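# Find the slack control line and latch its clutch open

## Task

Five control lines enter the grey console, and one of them is disconnected inside so that nothing holds it taut. This cannot be seen, so work it out by handling the lines. Then use that line's red lever to open its clutch fully, so that the clutch stays open after the gripper releases it. The task fails if any other clutch's lever is lifted to the point of opening or close to it, even briefly as a test. It also fails if any other line is allowed to be drawn into the console, or if anything is pushed or knocked off the table. It does not count if the clutch only stays open because the robot is holding it. Finish by releasing the lever and withdrawing the gripper.

## Robot and tools

Robot: two 7-joint xArm arms, left_arm and right_arm, each with a parallel two-finger gripper. All positions use one scene frame. The origin is on the table top between the arms, +x points out over the table, +z points up, and left_arm sits on the +y side. The names left and right do not match image sides. The bases are at left_arm (+0.052, +0.137, +0.232) and right_arm (-0.031, -0.333, +0.232), and both are slightly tilted. The fingers extend along the gripper's +z axis and close along its y axis. end_effector_position is the point between the closed finger pads, about 2 cm short of the fingertips. The tips advance roughly 10 mm as the fingers close.

Row format, shared by execute_actions and move: one flat list of 16 numbers covering both arms. First come left_arm's x, y, z, qw, qx, qy, qz, opening, then the same 8 for right_arm. x, y, z is an absolute target position in metres in the scene frame, not an offset. qw, qx, qy, qz is an absolute target orientation, w first. Opening runs from -1 (closed) to +1 (fully open, 0.084 m). An arm that should stay put still needs its entries: repeat its last reported pose and its desired opening. To hold an orientation steady, resend the same quaternion every time rather than copying the drifted value from a result.

execute_actions(actions): actions is a list of actions. Each action is a list of 1 to 15 rows, and each row lasts one 1/30 s step. If an action has fewer than 15 rows, its last row is repeated to fill 15 steps, so each action is 0.5 s. An empty list returns the current state and images without moving. A target more than 0.6 m from a gripper's current position along any of that gripper's own axes is rejected for both arms. A malformed call, or a first action that fails this check, moves nothing. On every step the command is clipped to within 70 mm and 16 degrees of the measured pose, so a distant target needs several actions. Position wins over orientation when both cannot be met.

move(target, speed, blocking): target is one 16-number row of absolute poses as above. Each gripper travels a straight line toward its pose, and all paths finish together within 0.5 to 10 s; a path cut off at 10 s ends short. speed is in m/s, from 0.002 to 0.5, default 0.25, and turning is capped at twice that value in rad/s. Rotation takes the shorter direction. The opening is applied at the start. Moves do not avoid obstacles or the other arm, and grippers can lag, drift or overshoot the speed, especially near full reach. With blocking=false the call returns after 0.5 s while motion continues. Check it with wait(0) or halt it with stop() before sending new rows or moves. The result ends with a "move:" line giving the outcome: done, off_target, moving, held or fault. limits=paced means a pose was clipped. limits=held means a check blocked some steps, after which the arm may jump faster than the speed.

wait(seconds): 0 to 10 s. The arms keep their last command, a running move continues, and it returns early if the move ends. stop(): brakes the current move, but the arm needs some distance to stop and the fingers keep moving. zoom_image(camera, region): enlarges [x0, y0, x1, y1] pixels, at most 504x504, from cam_high, cam_low, cam_left_wrist or cam_right_wrist. All four images are 896x504, and calibration intrinsics and extrinsics are supplied per camera. read_manual(section) returns only licence text. finished_scene(scene) closes the scene for good, so call it only after the clutch stays open unaided and the gripper has let go and moved clear.

Reading results: each arm's state line gives its gripper position, quaternion and velocities. The reported hand position can be off, more so at long reach. "Hand target" is the clipped pose the controller is currently steering toward. grip_measured is the actual finger opening on the command scale. To grip, command something clearly below it; a lower value squeezes harder, up to about 24 N per pad. Step readings list positions, and HELD with an arm name marks a step on which that arm's command was held back. "pose unreachable" means the clearance check altered or blocked that arm's command. "too close" counts the mounting plates and the frame behind the arms as part of the nearby arm. MOTOR HOT appears at 65 °C. At 80 °C an OVER-TEMPERATURE FAULT brakes that arm until it cools, so do not hold loads for long. A torque fault happens when a joint reaches its load limit: waist and shoulder 45, upper arm roll, elbow and forearm roll 27, wrist pitch and wrist roll 18 N m. The arm then backs off, freezes for 10 s and skips the rest of the call. The joint limits are as listed, for example elbow -0.192 to 3.927 rad and wrist pitch -1.693 to 3.142 rad.

What to avoid: collisions or pressing between the two arms, fast or deep contacts (impact force grows with speed and with how far the target lies beyond the contact), hard shoves on the console, and dropping or knocking items off the table. For finding the loose line, pull or feel each line gently and keep the clutch levers of the taut lines well below their opening travel. Never let a line you are handling slide into the console. Operate only the identified line's red lever, and confirm it stays up after release.

Each tool is called after "Request:" as name(argument=value, ...) on one line, values as JSON.

## Session

Request:
execute_actions(actions=[])

Scene clock: 0.00 s.
left_arm: end_effector_position=(+0.5058, +0.1608, +0.3963) grip_measured=+1.00 end_effector_quat_wxyz=(+0.648, +0.610, -0.441, -0.120) end_effector_velocity=(-0.000, -0.000, +0.001) end_effector_angular_velocity=(-0.001, -0.001, -0.001) | right_arm: end_effector_position=(+0.4202, -0.2155, +0.1236) grip_measured=+1.00 end_effector_quat_wxyz=(-0.112, +0.992, -0.049, +0.019) end_effector_velocity=(+0.000, -0.000, +0.000) end_effector_angular_velocity=(+0.000, +0.000, -0.000)
Joint positions: left_arm=[-0.109  0.605  0.053  1.704 -0.449  1.905  0.985  0.084] | right_arm=[ 0.496  0.781 -0.208  1.04  -1.012  0.449  1.298  0.084]
Joint velocities: left_arm=[-0.    -0.    -0.001  0.    -0.     0.    -0.     0.   ] | right_arm=[-0.    -0.     0.    -0.     0.001 -0.    -0.     0.   ]
Motor temperatures (°C, as the motors report them): left_arm=[33 37 34 44 35 37 36] | right_arm=[38 36 35 37 33 34 35]
Hand target (left_arm): +0.506, +0.161, +0.396; +0.648, +0.610, -0.441, -0.120
Hand target (right_arm): +0.420, -0.215, +0.124; -0.112, +0.992, -0.049, +0.019

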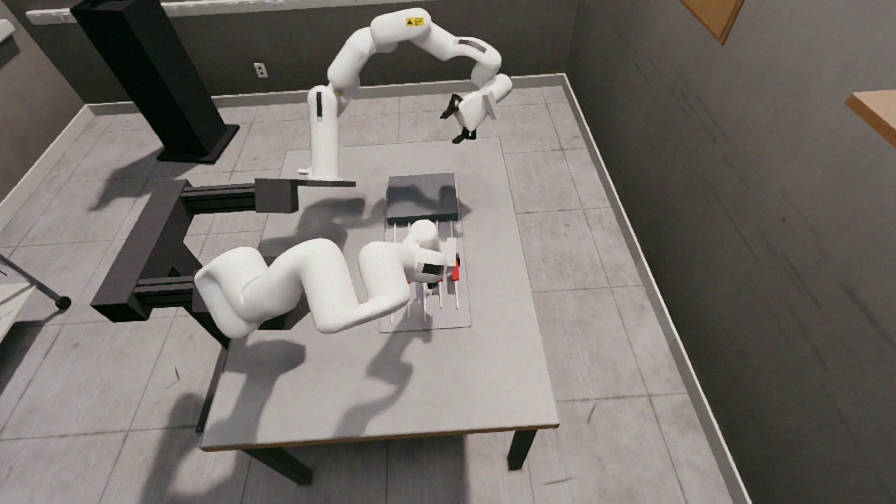

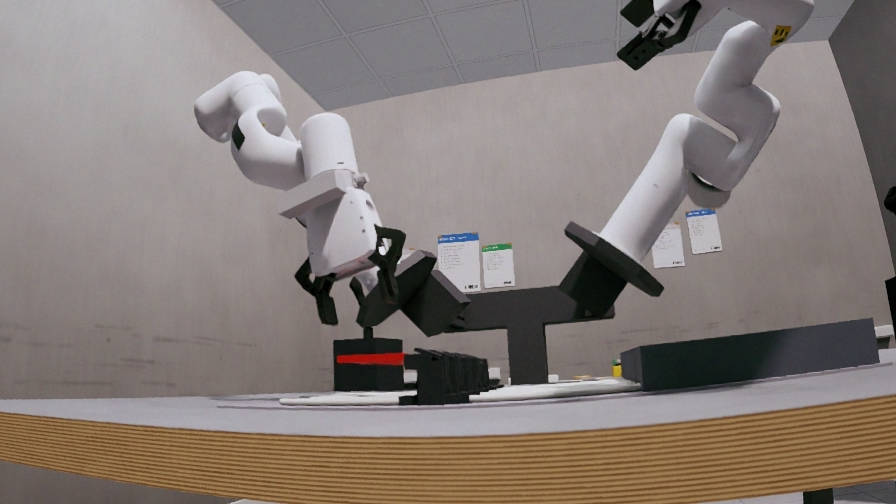

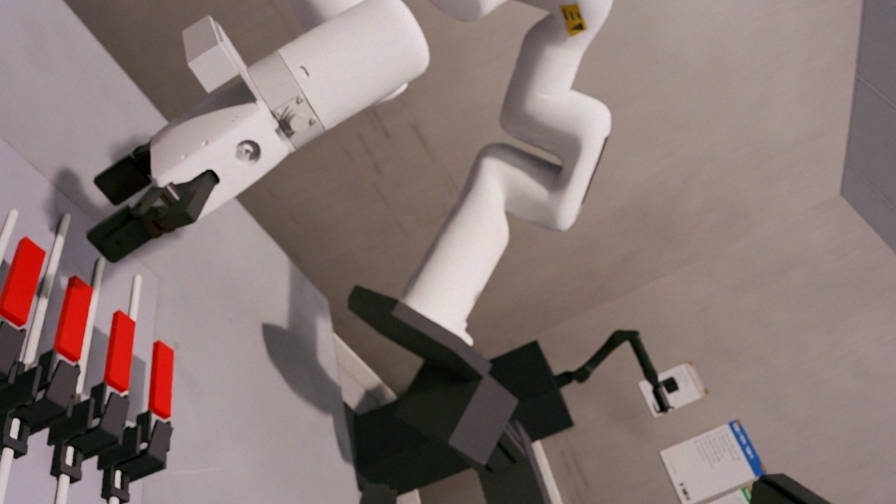

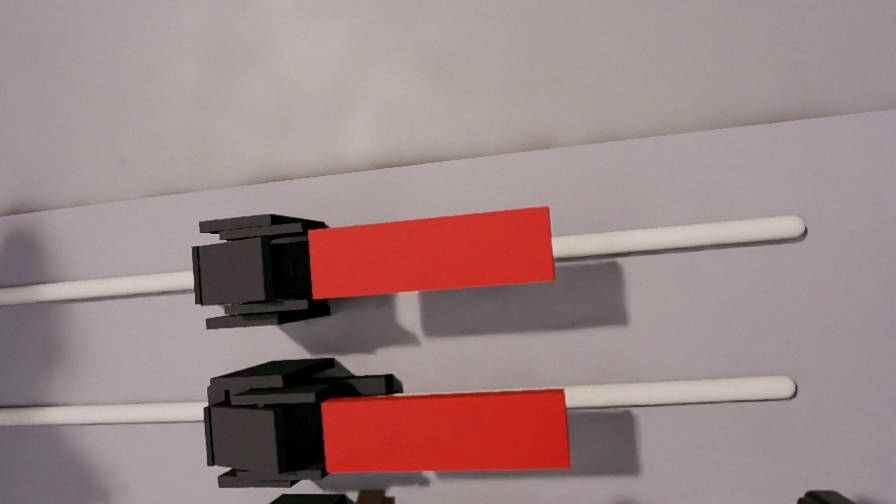

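Request:
move(target=[0.45,0.25,0.4,0.648,0.61,-0.441,-0.12,1,0.38,-0.26,0.25,0,0.707,0.707,0,0], speed=0.35)

Scene clock: 5.90 s.
left_arm: end_effector_position=(+0.4499, +0.2499, +0.4000) grip_measured=+1.00 end_effector_quat_wxyz=(+0.648, +0.610, -0.441, -0.120) end_effector_velocity=(-0.000, +0.001, +0.000) end_effector_angular_velocity=(+0.000, -0.001, -0.000) | right_arm: end_effector_position=(+0.3801, -0.2596, +0.2501) grip_measured=-0.01 end_effector_quat_wxyz=(-0.001, +0.707, +0.707, -0.000) end_effector_velocity=(-0.000, +0.001, +0.002) end_effector_angular_velocity=(+0.001, -0.002, +0.010)
Joint positions: left_arm=[-0.039  0.363  0.108  1.503 -0.364  1.987  1.086  0.084] | right_arm=[ 0.467  0.474  0.119  0.949 -0.898  1.019 -0.366  0.044]
Joint velocities: left_arm=[ 0.001 -0.001 -0.     0.     0.001  0.001  0.001  0.   ] | right_arm=[ 0.002 -0.001  0.003  0.001  0.001  0.002 -0.008 -0.   ]
Motor temperatures (°C, as the motors report them): left_arm=[33 37 35 44 35 37 36] | right_arm=[38 36 35 38 33 34 35]
Hand target (left_arm): +0.450, +0.250, +0.400; +0.648, +0.610, -0.441, -0.120
Hand target (right_arm): +0.380, -0.260, +0.250; -0.001, +0.707, +0.707, -0.000
Off the commanded pose (left_arm): 0.000 m, 0 deg.
Off the commanded pose (right_arm): 0.000 m, 0 deg.
move: done
camera_calibration (this result's frames):
cam_left_wrist: T_world_to_cam=[[-0.35416, 0.239606, 0.903969, -0.232045], [-0.604788, 0.678599, -0.416815, 0.339961], [-0.713304, -0.694329, -0.0954214, 0.658274], [0, 0, 0, 1]] pos_world=[0.592973, 0.281961, 0.414276]
cam_right_wrist: T_world_to_cam=[[0.999947, -0.00306143, 0.0098144, -0.353518], [-0.00317213, -0.999931, 0.0112841, -0.19815], [0.00977918, -0.0113147, -0.999888, 0.375787], [0, 0, 0, 1]] pos_world=[0.349196, -0.194967, 0.38145]

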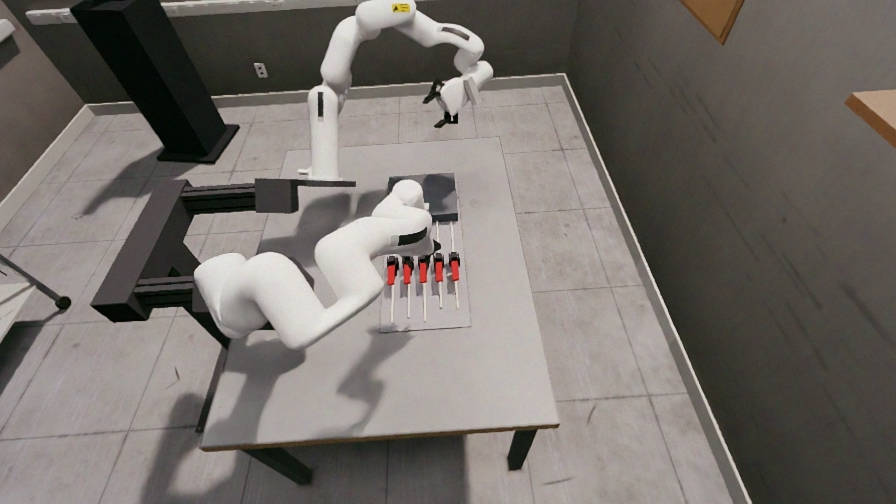

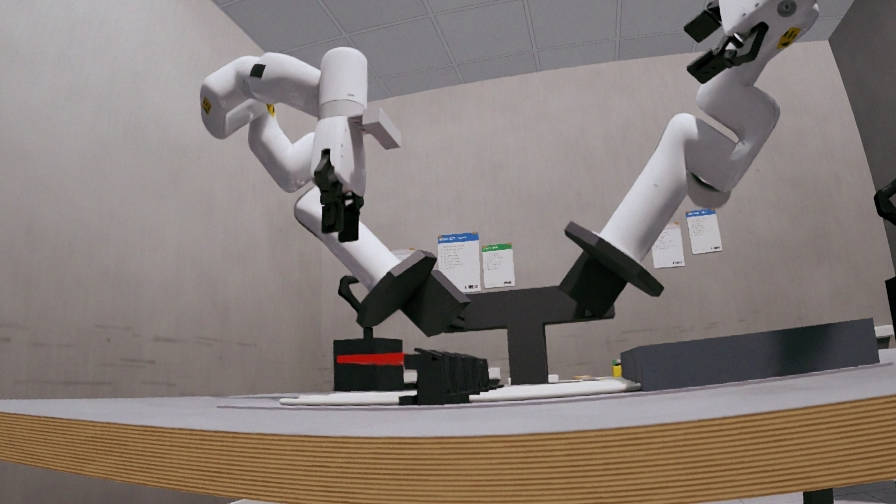

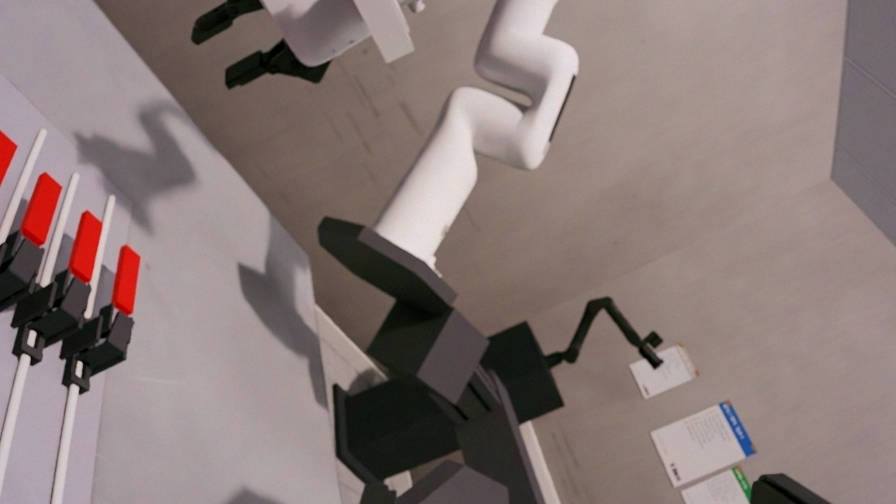

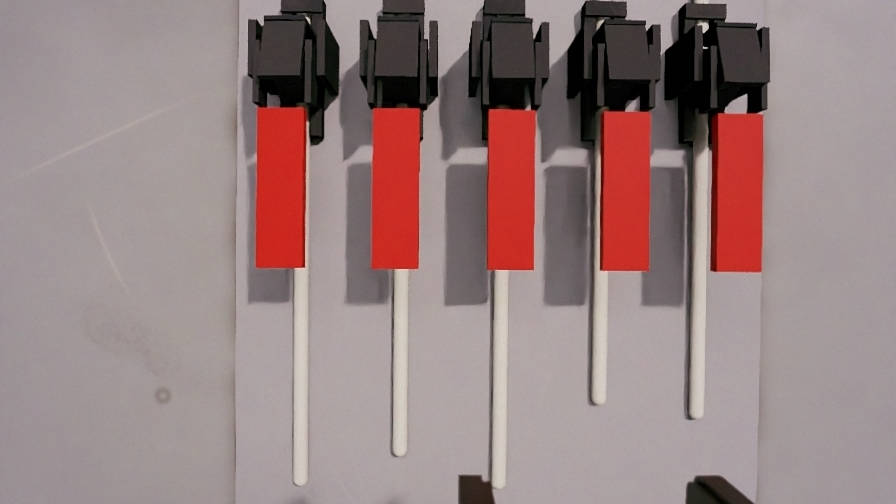

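Request:
move(target=[0.45,0.25,0.4,0.648,0.61,-0.441,-0.12,1,0.487,-0.265,0.09,0,0.707,0.707,0,-0.35])

Request:
move(target=[0.45,0.25,0.4,0.648,0.61,-0.441,-0.12,1,0.487,-0.265,0.032,0,0.707,0.707,0,-0.35], speed=0.08)

Request:
zoom_image(camera="cam_low", region=[220,280,520,430])

Scene clock: 9.37 s.
left_arm: end_effector_position=(+0.4500, +0.2500, +0.4000) grip_measured=+1.00 end_effector_quat_wxyz=(+0.648, +0.610, -0.441, -0.120) end_effector_velocity=(-0.001, +0.000, +0.000) end_effector_angular_velocity=(-0.004, -0.001, -0.002) | right_arm: end_effector_position=(+0.4865, -0.2650, +0.0904) grip_measured=-0.37 end_effector_quat_wxyz=(+0.000, +0.707, +0.707, +0.000) end_effector_velocity=(-0.001, -0.003, -0.005) end_effector_angular_velocity=(-0.006, +0.007, -0.003)
Joint positions: left_arm=[-0.039  0.363  0.108  1.504 -0.365  1.987  1.086  0.084] | right_arm=[ 0.306  0.911 -0.044  1.347 -1.063  0.824 -0.471  0.028]
Joint velocities: left_arm=[ 0.     0.     0.    -0.001 -0.     0.002  0.004  0.   ] | right_arm=[-0.005  0.007 -0.004  0.005  0.001  0.002 -0.002  0.   ]
Motor temperatures (°C, as the motors report them): left_arm=[33 37 35 44 35 37 36] | right_arm=[38 36 36 38 33 34 35]
Hand target (left_arm): +0.450, +0.250, +0.400; +0.648, +0.610, -0.441, -0.120
Hand target (right_arm): +0.486, -0.265, +0.090; +0.000, +0.707, +0.707, +0.000
Off the commanded pose (left_arm): 0.000 m, 0 deg.
Off the commanded pose (right_arm): 0.001 m, 0 deg.
move: done
camera_calibration (this result's frames):
cam_left_wrist: T_world_to_cam=[[-0.354191, 0.239734, 0.903923, -0.232061], [-0.605101, 0.678222, -0.416976, 0.340226], [-0.713023, -0.694653, -0.0951563, 0.658239], [0, 0, 0, 1]] pos_world=[0.593017, 0.282132, 0.414267]
cam_right_wrist: T_world_to_cam=[[0.99992, -0.00164165, 0.012508, -0.458232], [-0.00178979, -0.999928, 0.0118415, -0.20213], [0.0124876, -0.0118629, -0.999852, 0.213513], [0, 0, 0, 1]] pos_world=[0.455167, -0.200335, 0.221606]

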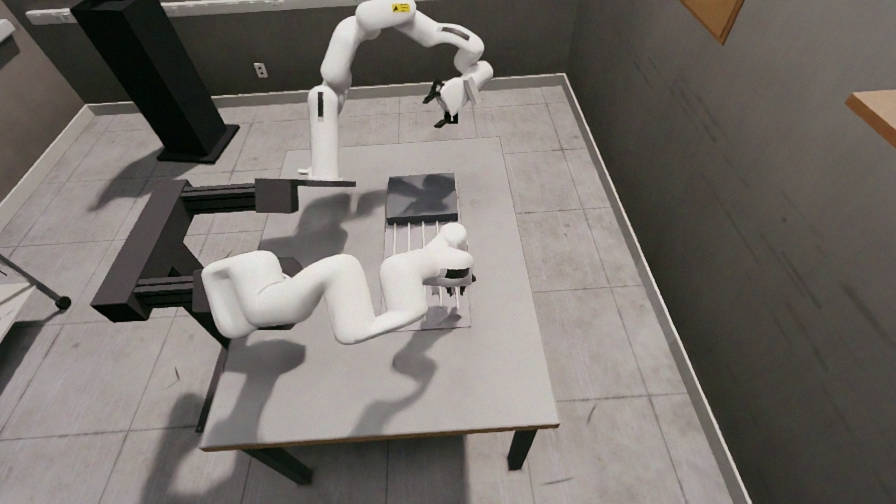

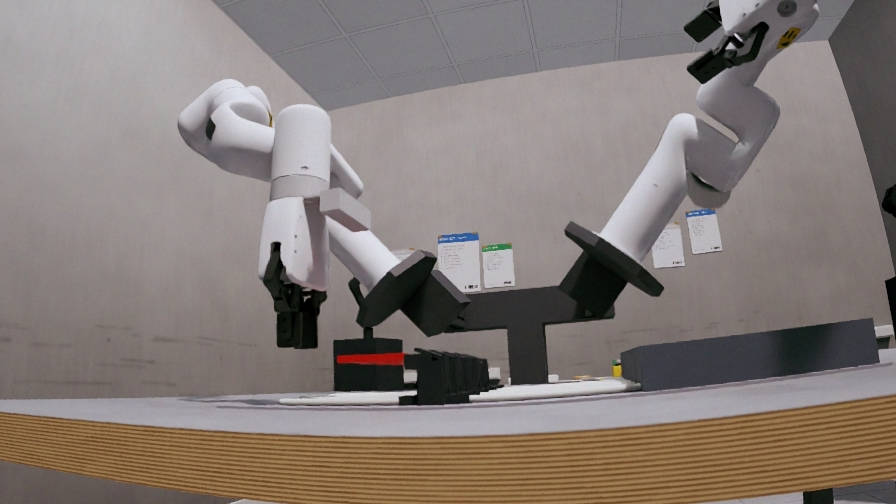

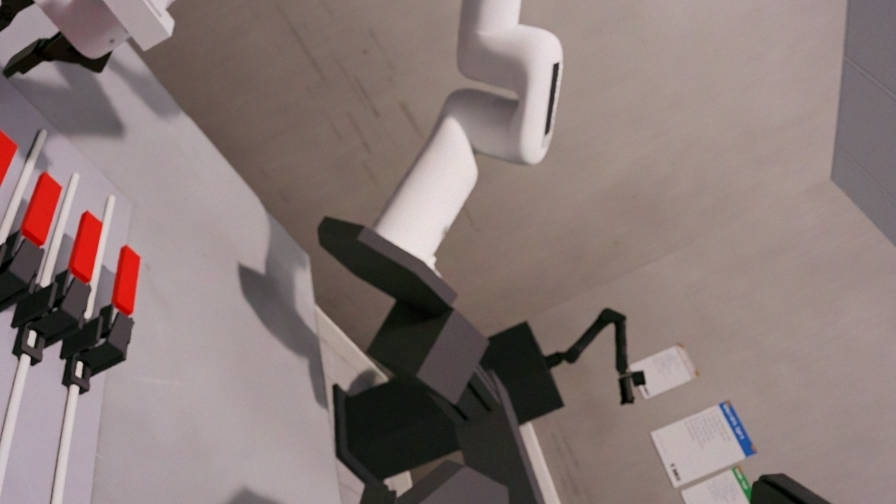

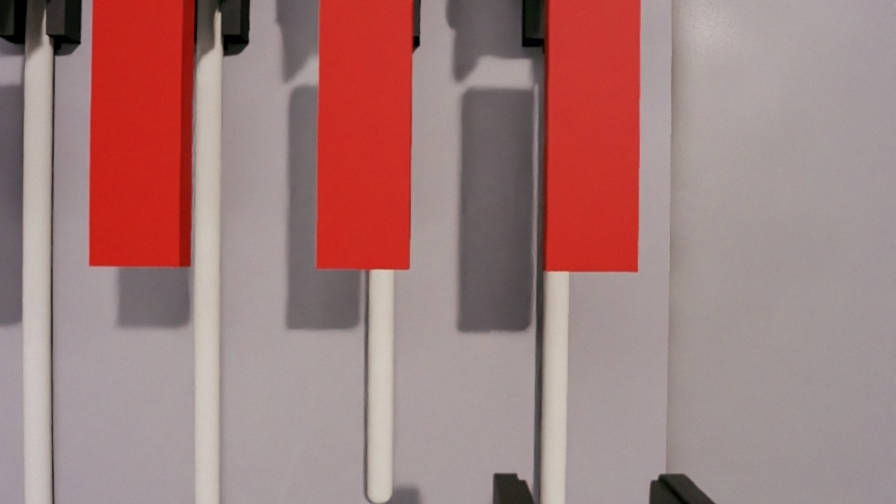

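Scene clock: 10.47 s.
left_arm: end_effector_position=(+0.4500, +0.2500, +0.4000) grip_measured=+1.00 end_effector_quat_wxyz=(+0.648, +0.610, -0.441, -0.120) end_effector_velocity=(-0.000, +0.001, -0.001) end_effector_angular_velocity=(+0.001, +0.002, +0.001) | right_arm: end_effector_position=(+0.4872, -0.2649, +0.0326) grip_measured=-0.37 end_effector_quat_wxyz=(+0.000, +0.707, +0.707, +0.001) end_effector_velocity=(-0.000, -0.000, -0.001) end_effector_angular_velocity=(-0.001, +0.000, +0.001)
Joint positions: left_arm=[-0.039  0.363  0.108  1.504 -0.365  1.987  1.086  0.084] | right_arm=[ 0.261  1.034 -0.088  1.423 -1.12   0.745 -0.449  0.028]
Joint velocities: left_arm=[ 0.001  0.     0.002 -0.     0.    -0.     0.     0.   ] | right_arm=[-0.     0.003 -0.001  0.002 -0.001 -0.001  0.    -0.   ]
Motor temperatures (°C, as the motors report them): left_arm=[33 37 35 44 35 37 36] | right_arm=[38 36 36 38 33 34 35]
Hand target (left_arm): +0.450, +0.250, +0.400; +0.648, +0.610, -0.441, -0.120
Hand target (right_arm): +0.487, -0.265, +0.032; +0.000, +0.707, +0.707, +0.000
Off the commanded pose (left_arm): 0.000 m, 0 deg.
Off the commanded pose (right_arm): 0.001 m, 0 deg.
move: done
camera_calibration (this result's frames):
cam_left_wrist: T_world_to_cam=[[-0.354191, 0.239735, 0.903923, -0.23206], [-0.605101, 0.678221, -0.416976, 0.340227], [-0.713023, -0.694654, -0.095156, 0.658239], [0, 0, 0, 1]] pos_world=[0.593017, 0.282132, 0.414267]
cam_right_wrist: T_world_to_cam=[[0.999919, -0.00225301, 0.012499, -0.458382], [-0.0023981, -0.99993, 0.0116053, -0.200999], [0.0124719, -0.0116343, -0.999855, 0.155822], [0, 0, 0, 1]] pos_world=[0.45592, -0.200205, 0.163861]

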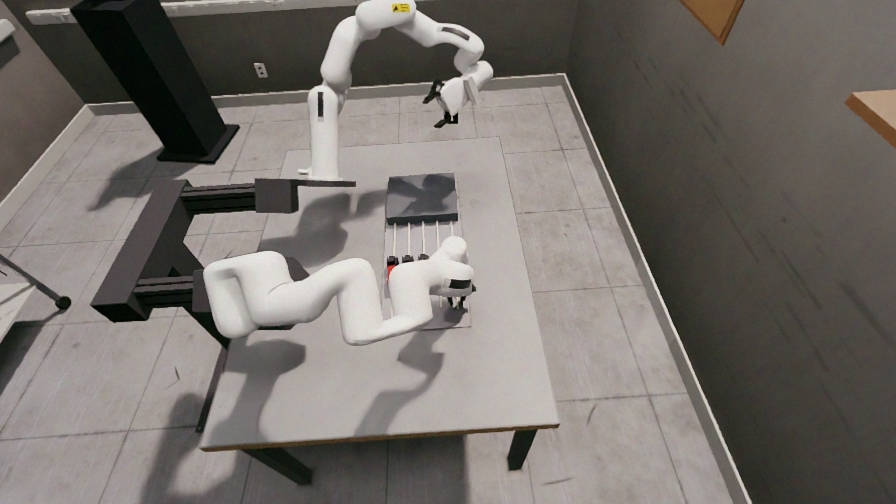

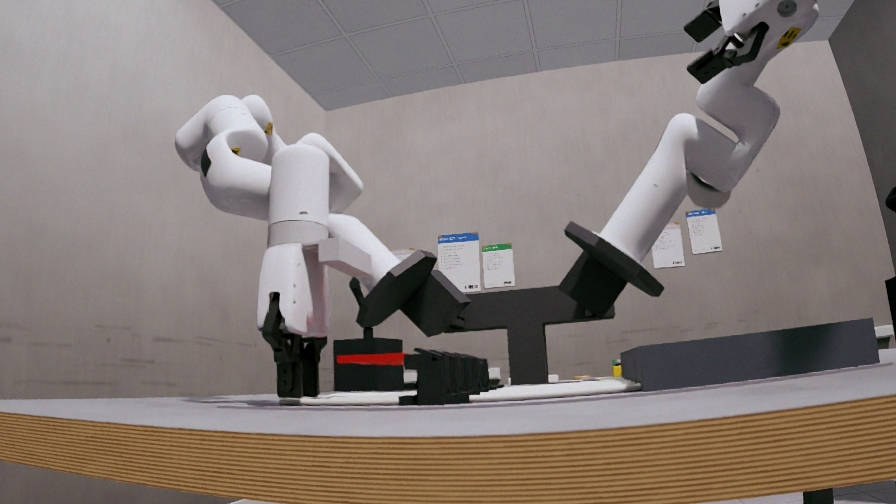

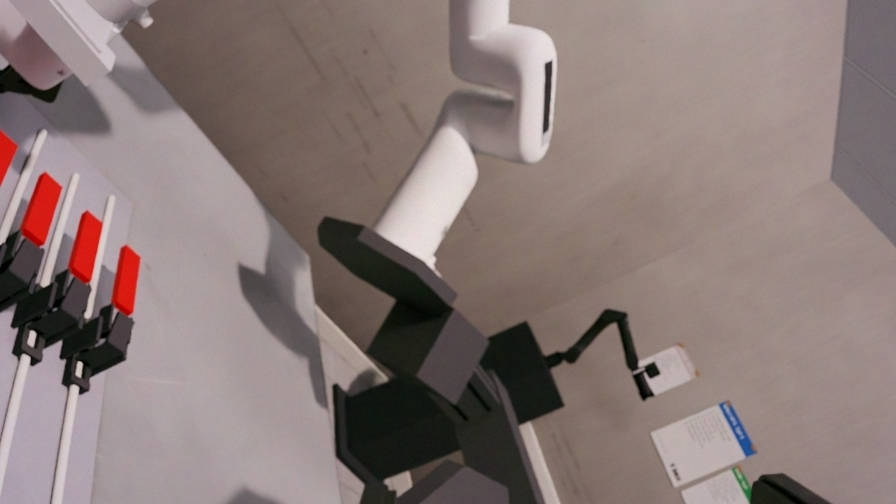

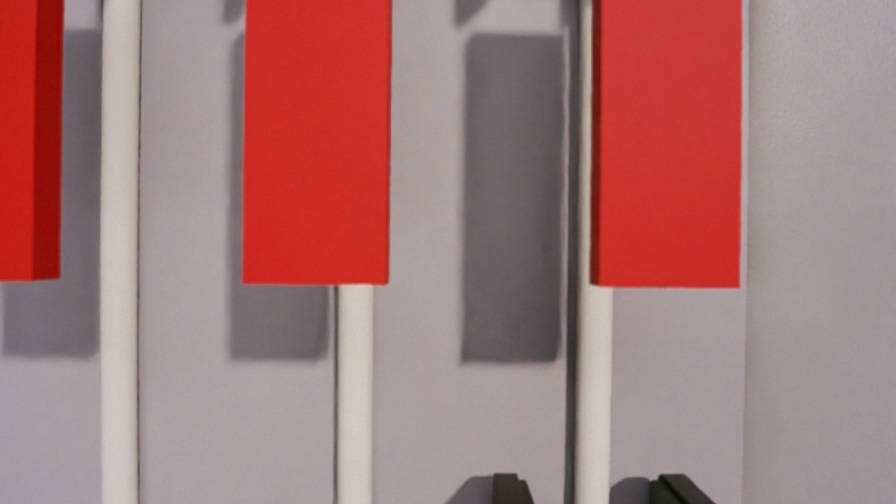

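Region (220, 280, 520, 430) of cam_low's 896x504 image, scaled by 1.680, with more detail than that image has.

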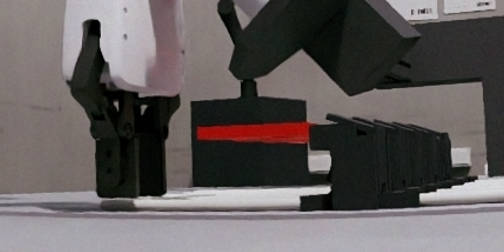

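Request:
execute_actions(actions=[[[0.45,0.25,0.4,0.648,0.61,-0.441,-0.12,1,0.487,-0.265,0.025,0,0.707,0.707,0,-0.5]],[[0.45,0.25,0.4,0.648,0.61,-0.441,-0.12,1,0.487,-0.265,0.025,0,0.707,0.707,0,-1]],[[0.45,0.25,0.4,0.648,0.61,-0.441,-0.12,1,0.487,-0.265,0.025,0,0.707,0.707,0,-1]],[[0.45,0.25,0.4,0.648,0.61,-0.441,-0.12,1,0.487,-0.275,0.025,0,0.707,0.707,0,-1]],[[0.45,0.25,0.4,0.648,0.61,-0.441,-0.12,1,0.487,-0.285,0.025,0,0.707,0.707,0,-1]]])

Request:
zoom_image(camera="cam_low", region=[220,280,520,430])

Scene clock: 15.20 s.
left_arm: end_effector_position=(+0.4500, +0.2500, +0.4000) grip_measured=+1.00 end_effector_quat_wxyz=(+0.648, +0.610, -0.441, -0.120) end_effector_velocity=(-0.000, -0.000, +0.000) end_effector_angular_velocity=(-0.001, +0.002, -0.001) | right_arm: end_effector_position=(+0.4905, -0.2896, +0.0258) grip_measured=-1.00 end_effector_quat_wxyz=(+0.003, +0.710, +0.705, -0.000) end_effector_velocity=(-0.006, +0.005, -0.002) end_effector_angular_velocity=(+0.002, +0.006, +0.011)
Joint positions: left_arm=[-0.039  0.363  0.108  1.504 -0.365  1.987  1.086  0.084] | right_arm=[ 0.232  1.005 -0.107  1.401 -1.14   0.724 -0.463  0.   ]
Joint velocities: left_arm=[ 0.     0.    -0.001 -0.001 -0.001  0.001 -0.001  0.   ] | right_arm=[ 0.001  0.008  0.004 -0.004 -0.002 -0.     0.001  0.   ]
Motor temperatures (°C, as the motors report them): left_arm=[33 37 35 44 35 37 36] | right_arm=[38 36 36 38 33 34 35]
Hand target (left_arm): +0.450, +0.250, +0.400; +0.648, +0.610, -0.441, -0.120
Hand target (right_arm): +0.487, -0.285, +0.025; -0.000, +0.707, +0.707, -0.000
Off the commanded pose (left_arm): 0.000 m, 0 deg.
Off the commanded pose (right_arm): 0.006 m, 1 deg.
Step readings (end_effector_position; steps 1 to 15: 1st action; 16 to 30: 2nd action; 31 to 45: 3rd action; 46 to 60: 4th action; 61 to 75: 5th action):
0: left_arm (+0.4500, +0.2500, +0.4000) | right_arm (+0.4868, -0.2651, +0.0321)
1: left_arm (+0.4500, +0.2500, +0.4000) | right_arm (+0.4869, -0.2651, +0.0320)
2: left_arm (+0.4500, +0.2500, +0.4000) | right_arm (+0.4872, -0.2649, +0.0315)
4: left_arm (+0.4500, +0.2500, +0.4000) | right_arm (+0.4874, -0.2647, +0.0283)
8: left_arm (+0.4500, +0.2500, +0.4000) | right_arm (+0.4862, -0.2654, +0.0246)
15: left_arm (+0.4500, +0.2500, +0.4000) | right_arm (+0.4871, -0.2649, +0.0252)
16: left_arm (+0.4500, +0.2500, +0.4000) | right_arm (+0.4871, -0.2650, +0.0251)
17: left_arm (+0.4500, +0.2500, +0.4000) | right_arm (+0.4870, -0.2650, +0.0251)
19: left_arm (+0.4500, +0.2500, +0.4000) | right_arm (+0.4870, -0.2650, +0.0250)
23: left_arm (+0.4500, +0.2500, +0.4000) | right_arm (+0.4870, -0.2650, +0.0250)
30: left_arm (+0.4500, +0.2500, +0.4000) | right_arm (+0.4870, -0.2650, +0.0250)
31: left_arm (+0.4500, +0.2500, +0.4000) | right_arm (+0.4870, -0.2650, +0.0250)
32: left_arm (+0.4500, +0.2500, +0.4000) | right_arm (+0.4870, -0.2650, +0.0250)
34: left_arm (+0.4500, +0.2500, +0.4000) | right_arm (+0.4870, -0.2650, +0.0250)
38: left_arm (+0.4500, +0.2500, +0.4000) | right_arm (+0.4870, -0.2650, +0.0250)
45: left_arm (+0.4500, +0.2500, +0.4000) | right_arm (+0.4870, -0.2650, +0.0250)
46: left_arm (+0.4500, +0.2500, +0.4000) | right_arm (+0.4870, -0.2650, +0.0250)
47: left_arm (+0.4500, +0.2500, +0.4000) | right_arm (+0.4868, -0.2656, +0.0251)
49: left_arm (+0.4500, +0.2500, +0.4000) | right_arm (+0.4861, -0.2667, +0.0265)
53: left_arm (+0.4500, +0.2500, +0.4000) | right_arm (+0.4864, -0.2675, +0.0278)
60: left_arm (+0.4500, +0.2500, +0.4000) | right_arm (+0.4864, -0.2686, +0.0274)
61: left_arm (+0.4500, +0.2500, +0.4000) | right_arm (+0.4865, -0.2687, +0.0274)
62: left_arm (+0.4500, +0.2500, +0.4000) | right_arm (+0.4865, -0.2693, +0.0276)
64: left_arm (+0.4500, +0.2500, +0.4000) | right_arm (+0.4864, -0.2713, +0.0288)
68: left_arm (+0.4500, +0.2500, +0.4000) | right_arm (+0.4898, -0.2866, +0.0260)
75: end_effector_position above
camera_calibration (this result's frames):
cam_left_wrist: T_world_to_cam=[[-0.354191, 0.239735, 0.903923, -0.23206], [-0.605101, 0.678221, -0.416976, 0.340227], [-0.713023, -0.694654, -0.0951562, 0.658239], [0, 0, 0, 1]] pos_world=[0.593017, 0.282132, 0.414267]
cam_right_wrist: T_world_to_cam=[[0.999844, -0.00913212, 0.0151001, -0.46368], [-0.00938459, -0.999816, 0.016734, -0.222288], [0.0149445, -0.0168731, -0.999746, 0.145923], [0, 0, 0, 1]] pos_world=[0.459341, -0.22402, 0.156607]

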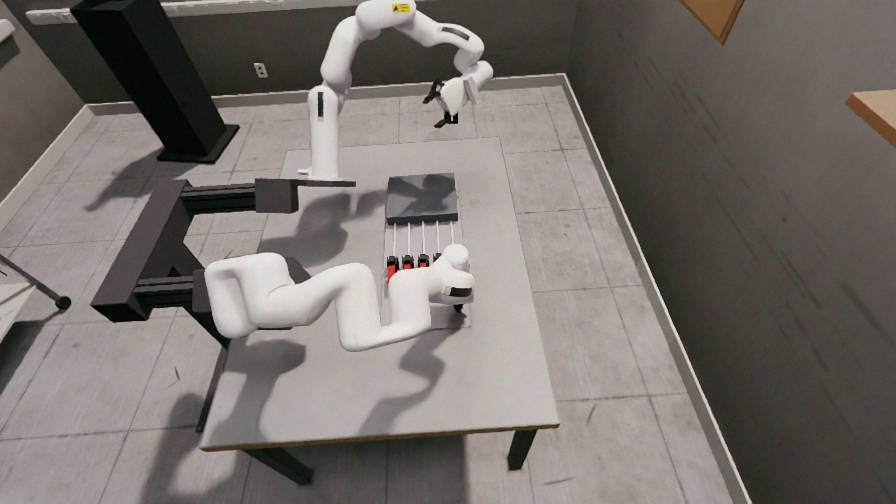

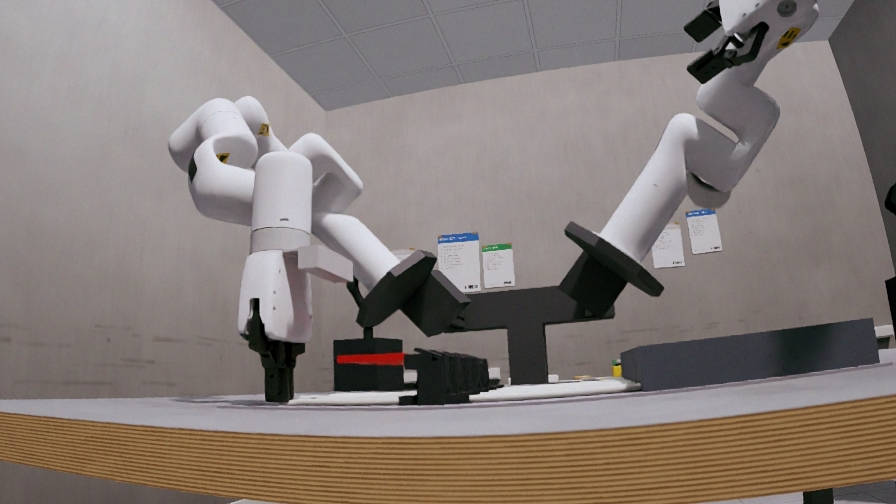

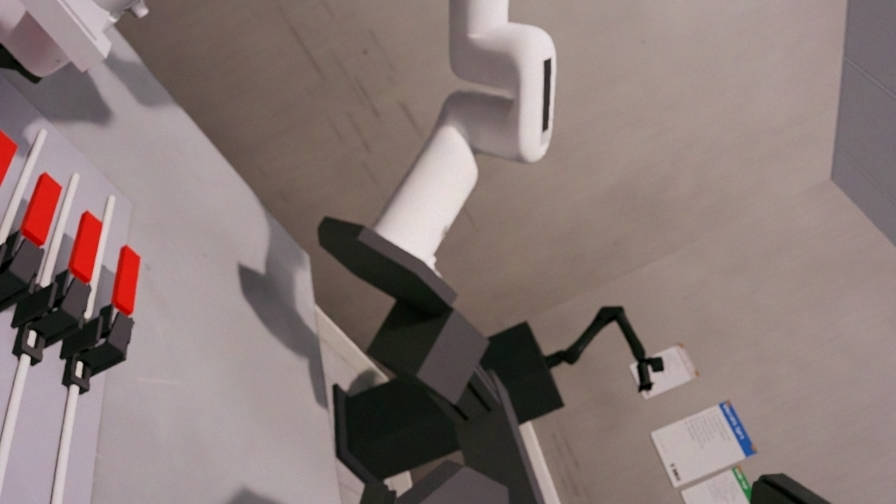

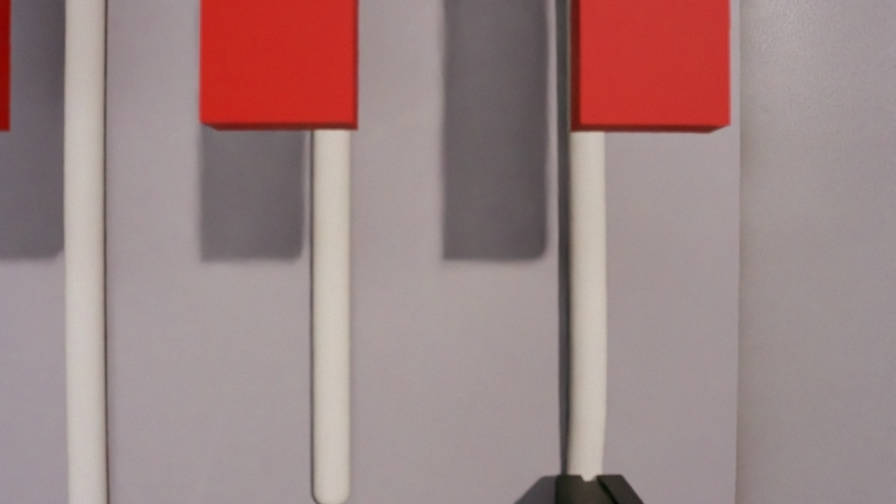

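Region (220, 280, 520, 430) of cam_low's 896x504 image, scaled by 1.680, with more detail than that image has.

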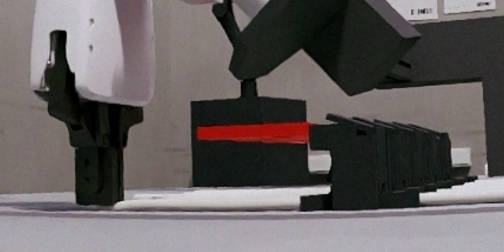

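Request:
execute_actions(actions=[[[0.45,0.25,0.4,0.648,0.61,-0.441,-0.12,1,0.487,-0.28,0.055,0,0.707,0.707,0,-0.45]],[[0.45,0.25,0.4,0.648,0.61,-0.441,-0.12,1,0.434,-0.258,0.055,0,0.707,0.707,0,-0.45]],[[0.45,0.25,0.4,0.648,0.61,-0.441,-0.12,1,0.434,-0.258,0.023,0,0.707,0.707,0,-0.45]],[[0.45,0.25,0.4,0.648,0.61,-0.441,-0.12,1,0.434,-0.258,0.023,0,0.707,0.707,0,-1]],[[0.45,0.25,0.4,0.648,0.61,-0.441,-0.12,1,0.434,-0.268,0.023,0,0.707,0.707,0,-1]],[[0.45,0.25,0.4,0.648,0.61,-0.441,-0.12,1,0.434,-0.258,0.023,0,0.707,0.707,0,-1]],[[0.45,0.25,0.4,0.648,0.61,-0.441,-0.12,1,0.434,-0.258,0.023,0,0.707,0.707,0,-0.45]],[[0.45,0.25,0.4,0.648,0.61,-0.441,-0.12,1,0.434,-0.258,0.055,0,0.707,0.707,0,-0.45]],[[0.45,0.25,0.4,0.648,0.61,-0.441,-0.12,1,0.38,-0.258,0.055,0,0.707,0.707,0,-0.45]],[[0.45,0.25,0.4,0.648,0.61,-0.441,-0.12,1,0.38,-0.258,0.023,0,0.707,0.707,0,-0.45]],[[0.45,0.25,0.4,0.648,0.61,-0.441,-0.12,1,0.38,-0.258,0.023,0,0.707,0.707,0,-1]],[[0.45,0.25,0.4,0.648,0.61,-0.441,-0.12,1,0.38,-0.268,0.023,0,0.707,0.707,0,-1]]])

Scene clock: 23.77 s.
left_arm: end_effector_position=(+0.4500, +0.2500, +0.4000) grip_measured=+1.00 end_effector_quat_wxyz=(+0.648, +0.610, -0.441, -0.120) end_effector_velocity=(+0.000, +0.001, -0.001) end_effector_angular_velocity=(+0.002, -0.000, +0.001) | right_arm: end_effector_position=(+0.3796, -0.2615, +0.0257) grip_measured=-0.84 end_effector_quat_wxyz=(-0.004, +0.705, +0.709, +0.006) end_effector_velocity=(+0.002, -0.001, +0.000) end_effector_angular_velocity=(+0.013, +0.001, -0.010)
Joint positions: left_arm=[-0.039  0.363  0.108  1.504 -0.365  1.987  1.086  0.084] | right_arm=[ 0.315  0.931 -0.142  1.083 -1.349  0.622 -0.127  0.007]
Joint velocities: left_arm=[ 0.001 -0.     0.001 -0.     0.002 -0.001  0.001  0.   ] | right_arm=[-0.003 -0.005 -0.006 -0.001  0.004 -0.018 -0.002 -0.   ]
Motor temperatures (°C, as the motors report them): left_arm=[33 37 35 45 35 37 36] | right_arm=[38 36 36 38 33 34 35]
Hand target (left_arm): +0.450, +0.250, +0.400; +0.648, +0.610, -0.441, -0.120
Hand target (right_arm): +0.380, -0.268, +0.023; -0.000, +0.707, +0.707, +0.000
Off the commanded pose (left_arm): 0.000 m, 0 deg.
Off the commanded pose (right_arm): 0.007 m, 1 deg.
Step readings (end_effector_position; steps 1 to 15: 1st action; 16 to 30: 2nd action; 31 to 45: 3rd action; 46 to 60: 4th action; 61 to 75: 5th action; 76 to 90: 6th action; 91 to 105: 7th action; 106 to 120: 8th action; 121 to 135: 9th action; 136 to 150: 10th action; 151 to 165: 11th action; 166 to 180: 12th action):
0: left_arm (+0.4500, +0.2500, +0.4000) | right_arm (+0.4869, -0.2847, +0.0252)
1: left_arm (+0.4500, +0.2500, +0.4000) | right_arm (+0.4869, -0.2847, +0.0253)
2: left_arm (+0.4500, +0.2500, +0.4000) | right_arm (+0.4863, -0.2848, +0.0264)
4: left_arm (+0.4500, +0.2500, +0.4000) | right_arm (+0.4798, -0.2839, +0.0338)
8: left_arm (+0.4500, +0.2500, +0.4000) | right_arm (+0.4817, -0.2798, +0.0485)
15: left_arm (+0.4500, +0.2500, +0.4000) | right_arm (+0.4856, -0.2806, +0.0532)
16: left_arm (+0.4500, +0.2500, +0.4000) | right_arm (+0.4858, -0.2804, +0.0535)
17: left_arm (+0.4500, +0.2500, +0.4000) | right_arm (+0.4853, -0.2801, +0.0539)
19: left_arm (+0.4500, +0.2500, +0.4000) | right_arm (+0.4738, -0.2759, +0.0543)
23: left_arm (+0.4500, +0.2500, +0.4000) | right_arm (+0.4347, -0.2576, +0.0529)
30: left_arm (+0.4500, +0.2500, +0.4000) | right_arm (+0.4356, -0.2591, +0.0552)
31: left_arm (+0.4500, +0.2500, +0.4000) | right_arm (+0.4352, -0.2589, +0.0551)
32: left_arm (+0.4500, +0.2500, +0.4000) | right_arm (+0.4354, -0.2584, +0.0539)
34: left_arm (+0.4500, +0.2500, +0.4000) | right_arm (+0.4365, -0.2571, +0.0428)
38: left_arm (+0.4500, +0.2500, +0.4000) | right_arm (+0.4302, -0.2608, +0.0229)
45: left_arm (+0.4500, +0.2500, +0.4000) | right_arm (+0.4345, -0.2578, +0.0236)
46: left_arm (+0.4500, +0.2500, +0.4000) | right_arm (+0.4343, -0.2579, +0.0234)
47: left_arm (+0.4500, +0.2500, +0.4000) | right_arm (+0.4342, -0.2580, +0.0233)
49: left_arm (+0.4500, +0.2500, +0.4000) | right_arm (+0.4341, -0.2580, +0.0231)
53: left_arm (+0.4500, +0.2500, +0.4000) | right_arm (+0.4341, -0.2580, +0.0231)
60: left_arm (+0.4500, +0.2500, +0.4000) | right_arm (+0.4341, -0.2580, +0.0231)
61: left_arm (+0.4500, +0.2500, +0.4000) | right_arm (+0.4341, -0.2580, +0.0231)
62: left_arm (+0.4500, +0.2500, +0.4000) | right_arm (+0.4339, -0.2586, +0.0232)
64: left_arm (+0.4500, +0.2500, +0.4000) | right_arm (+0.4332, -0.2597, +0.0246)
68: left_arm (+0.4500, +0.2500, +0.4000) | right_arm (+0.4335, -0.2606, +0.0260)
75: left_arm (+0.4500, +0.2500, +0.4000) | right_arm (+0.4335, -0.2615, +0.0256)
76: left_arm (+0.4500, +0.2500, +0.4000) | right_arm (+0.4337, -0.2615, +0.0256)
77: left_arm (+0.4500, +0.2500, +0.4000) | right_arm (+0.4340, -0.2610, +0.0255)
79: left_arm (+0.4500, +0.2500, +0.4000) | right_arm (+0.4347, -0.2603, +0.0239)
83: left_arm (+0.4500, +0.2500, +0.4000) | right_arm (+0.4343, -0.2600, +0.0224)
90: left_arm (+0.4500, +0.2500, +0.4000) | right_arm (+0.4343, -0.2596, +0.0225)
91: left_arm (+0.4500, +0.2500, +0.4000) | right_arm (+0.4343, -0.2596, +0.0225)
92: left_arm (+0.4500, +0.2500, +0.4000) | right_arm (+0.4345, -0.2607, +0.0222)
94: left_arm (+0.4500, +0.2500, +0.4000) | right_arm (+0.4364, -0.2625, +0.0224)
98: left_arm (+0.4500, +0.2500, +0.4000) | right_arm (+0.4362, -0.2620, +0.0224)
105: left_arm (+0.4500, +0.2500, +0.4000) | right_arm (+0.4355, -0.2608, +0.0225)
106: left_arm (+0.4500, +0.2500, +0.4000) | right_arm (+0.4353, -0.2605, +0.0226)
107: left_arm (+0.4500, +0.2500, +0.4000) | right_arm (+0.4345, -0.2601, +0.0237)
109: left_arm (+0.4500, +0.2500, +0.4000) | right_arm (+0.4292, -0.2596, +0.0335)
113: left_arm (+0.4500, +0.2500, +0.4000) | right_arm (+0.4346, -0.2552, +0.0536)
120: left_arm (+0.4500, +0.2500, +0.4000) | right_arm (+0.4333, -0.2583, +0.0540)
121: left_arm (+0.4500, +0.2500, +0.4000) | right_arm (+0.4334, -0.2582, +0.0542)
122: left_arm (+0.4500, +0.2500, +0.4000) | right_arm (+0.4328, -0.2581, +0.0544)
124: left_arm (+0.4500, +0.2500, +0.4000) | right_arm (+0.4212, -0.2583, +0.0546)
128: left_arm (+0.4500, +0.2500, +0.4000) | right_arm (+0.3821, -0.2569, +0.0523)
135: left_arm (+0.4500, +0.2500, +0.4000) | right_arm (+0.3814, -0.2582, +0.0554)
136: left_arm (+0.4500, +0.2500, +0.4000) | right_arm (+0.3811, -0.2582, +0.0552)
137: left_arm (+0.4500, +0.2500, +0.4000) | right_arm (+0.3813, -0.2580, +0.0541)
139: left_arm (+0.4500, +0.2500, +0.4000) | right_arm (+0.3823, -0.2570, +0.0429)
143: left_arm (+0.4500, +0.2500, +0.4000) | right_arm (+0.3766, -0.2608, +0.0236)
150: left_arm (+0.4500, +0.2500, +0.4000) | right_arm (+0.3803, -0.2578, +0.0236)
151: left_arm (+0.4500, +0.2500, +0.4000) | right_arm (+0.3802, -0.2579, +0.0235)
152: left_arm (+0.4500, +0.2500, +0.4000) | right_arm (+0.3801, -0.2580, +0.0233)
154: left_arm (+0.4500, +0.2500, +0.4000) | right_arm (+0.3801, -0.2580, +0.0232)
158: left_arm (+0.4500, +0.2500, +0.4000) | right_arm (+0.3801, -0.2580, +0.0231)
165: left_arm (+0.4500, +0.2500, +0.4000) | right_arm (+0.3801, -0.2580, +0.0231)
166: left_arm (+0.4500, +0.2500, +0.4000) | right_arm (+0.3801, -0.2580, +0.0231)
167: left_arm (+0.4500, +0.2500, +0.4000) | right_arm (+0.3799, -0.2586, +0.0232)
169: left_arm (+0.4500, +0.2500, +0.4000) | right_arm (+0.3794, -0.2597, +0.0248)
173: left_arm (+0.4500, +0.2500, +0.4000) | right_arm (+0.3796, -0.2606, +0.0261)
180: end_effector_position above
camera_calibration (this result's frames):
cam_left_wrist: T_world_to_cam=[[-0.354191, 0.239734, 0.903923, -0.23206], [-0.605101, 0.678221, -0.416976, 0.340227], [-0.713023, -0.694654, -0.0951563, 0.658239], [0, 0, 0, 1]] pos_world=[0.593017, 0.282132, 0.414267]
cam_right_wrist: T_world_to_cam=[[0.999896, 0.0026239, 0.0141625, -0.349492], [0.00265877, -0.999993, -0.0024435, -0.199357], [0.014156, 0.0024809, -0.999897, 0.153375], [0, 0, 0, 1]] pos_world=[0.347815, -0.198819, 0.157821]

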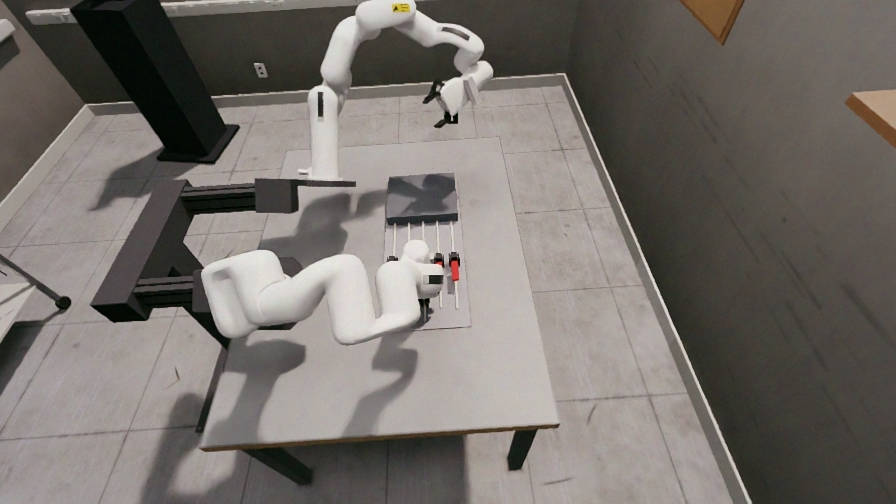

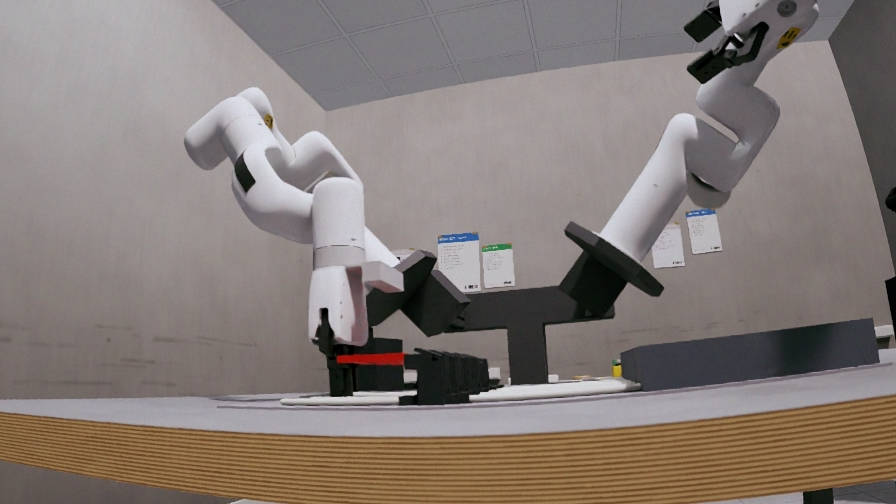

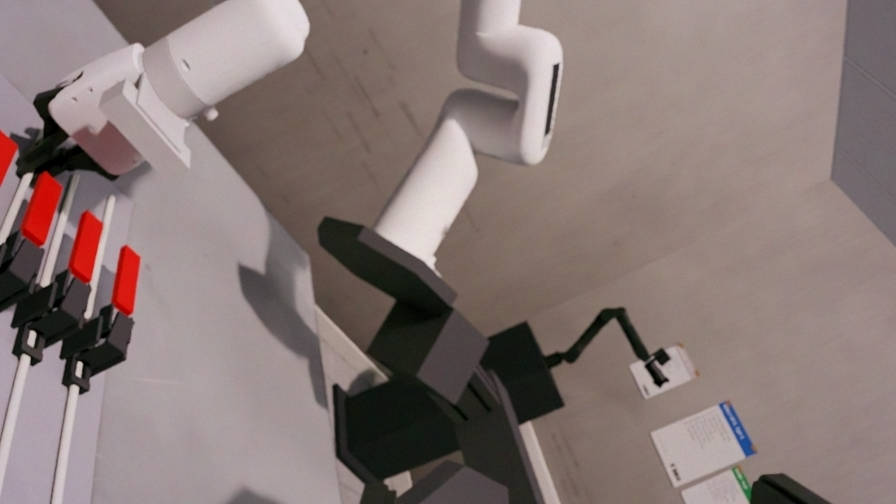

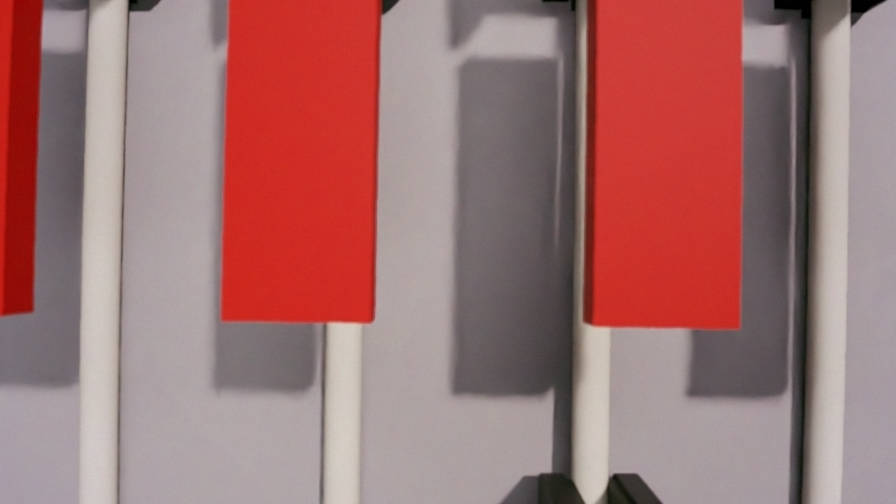

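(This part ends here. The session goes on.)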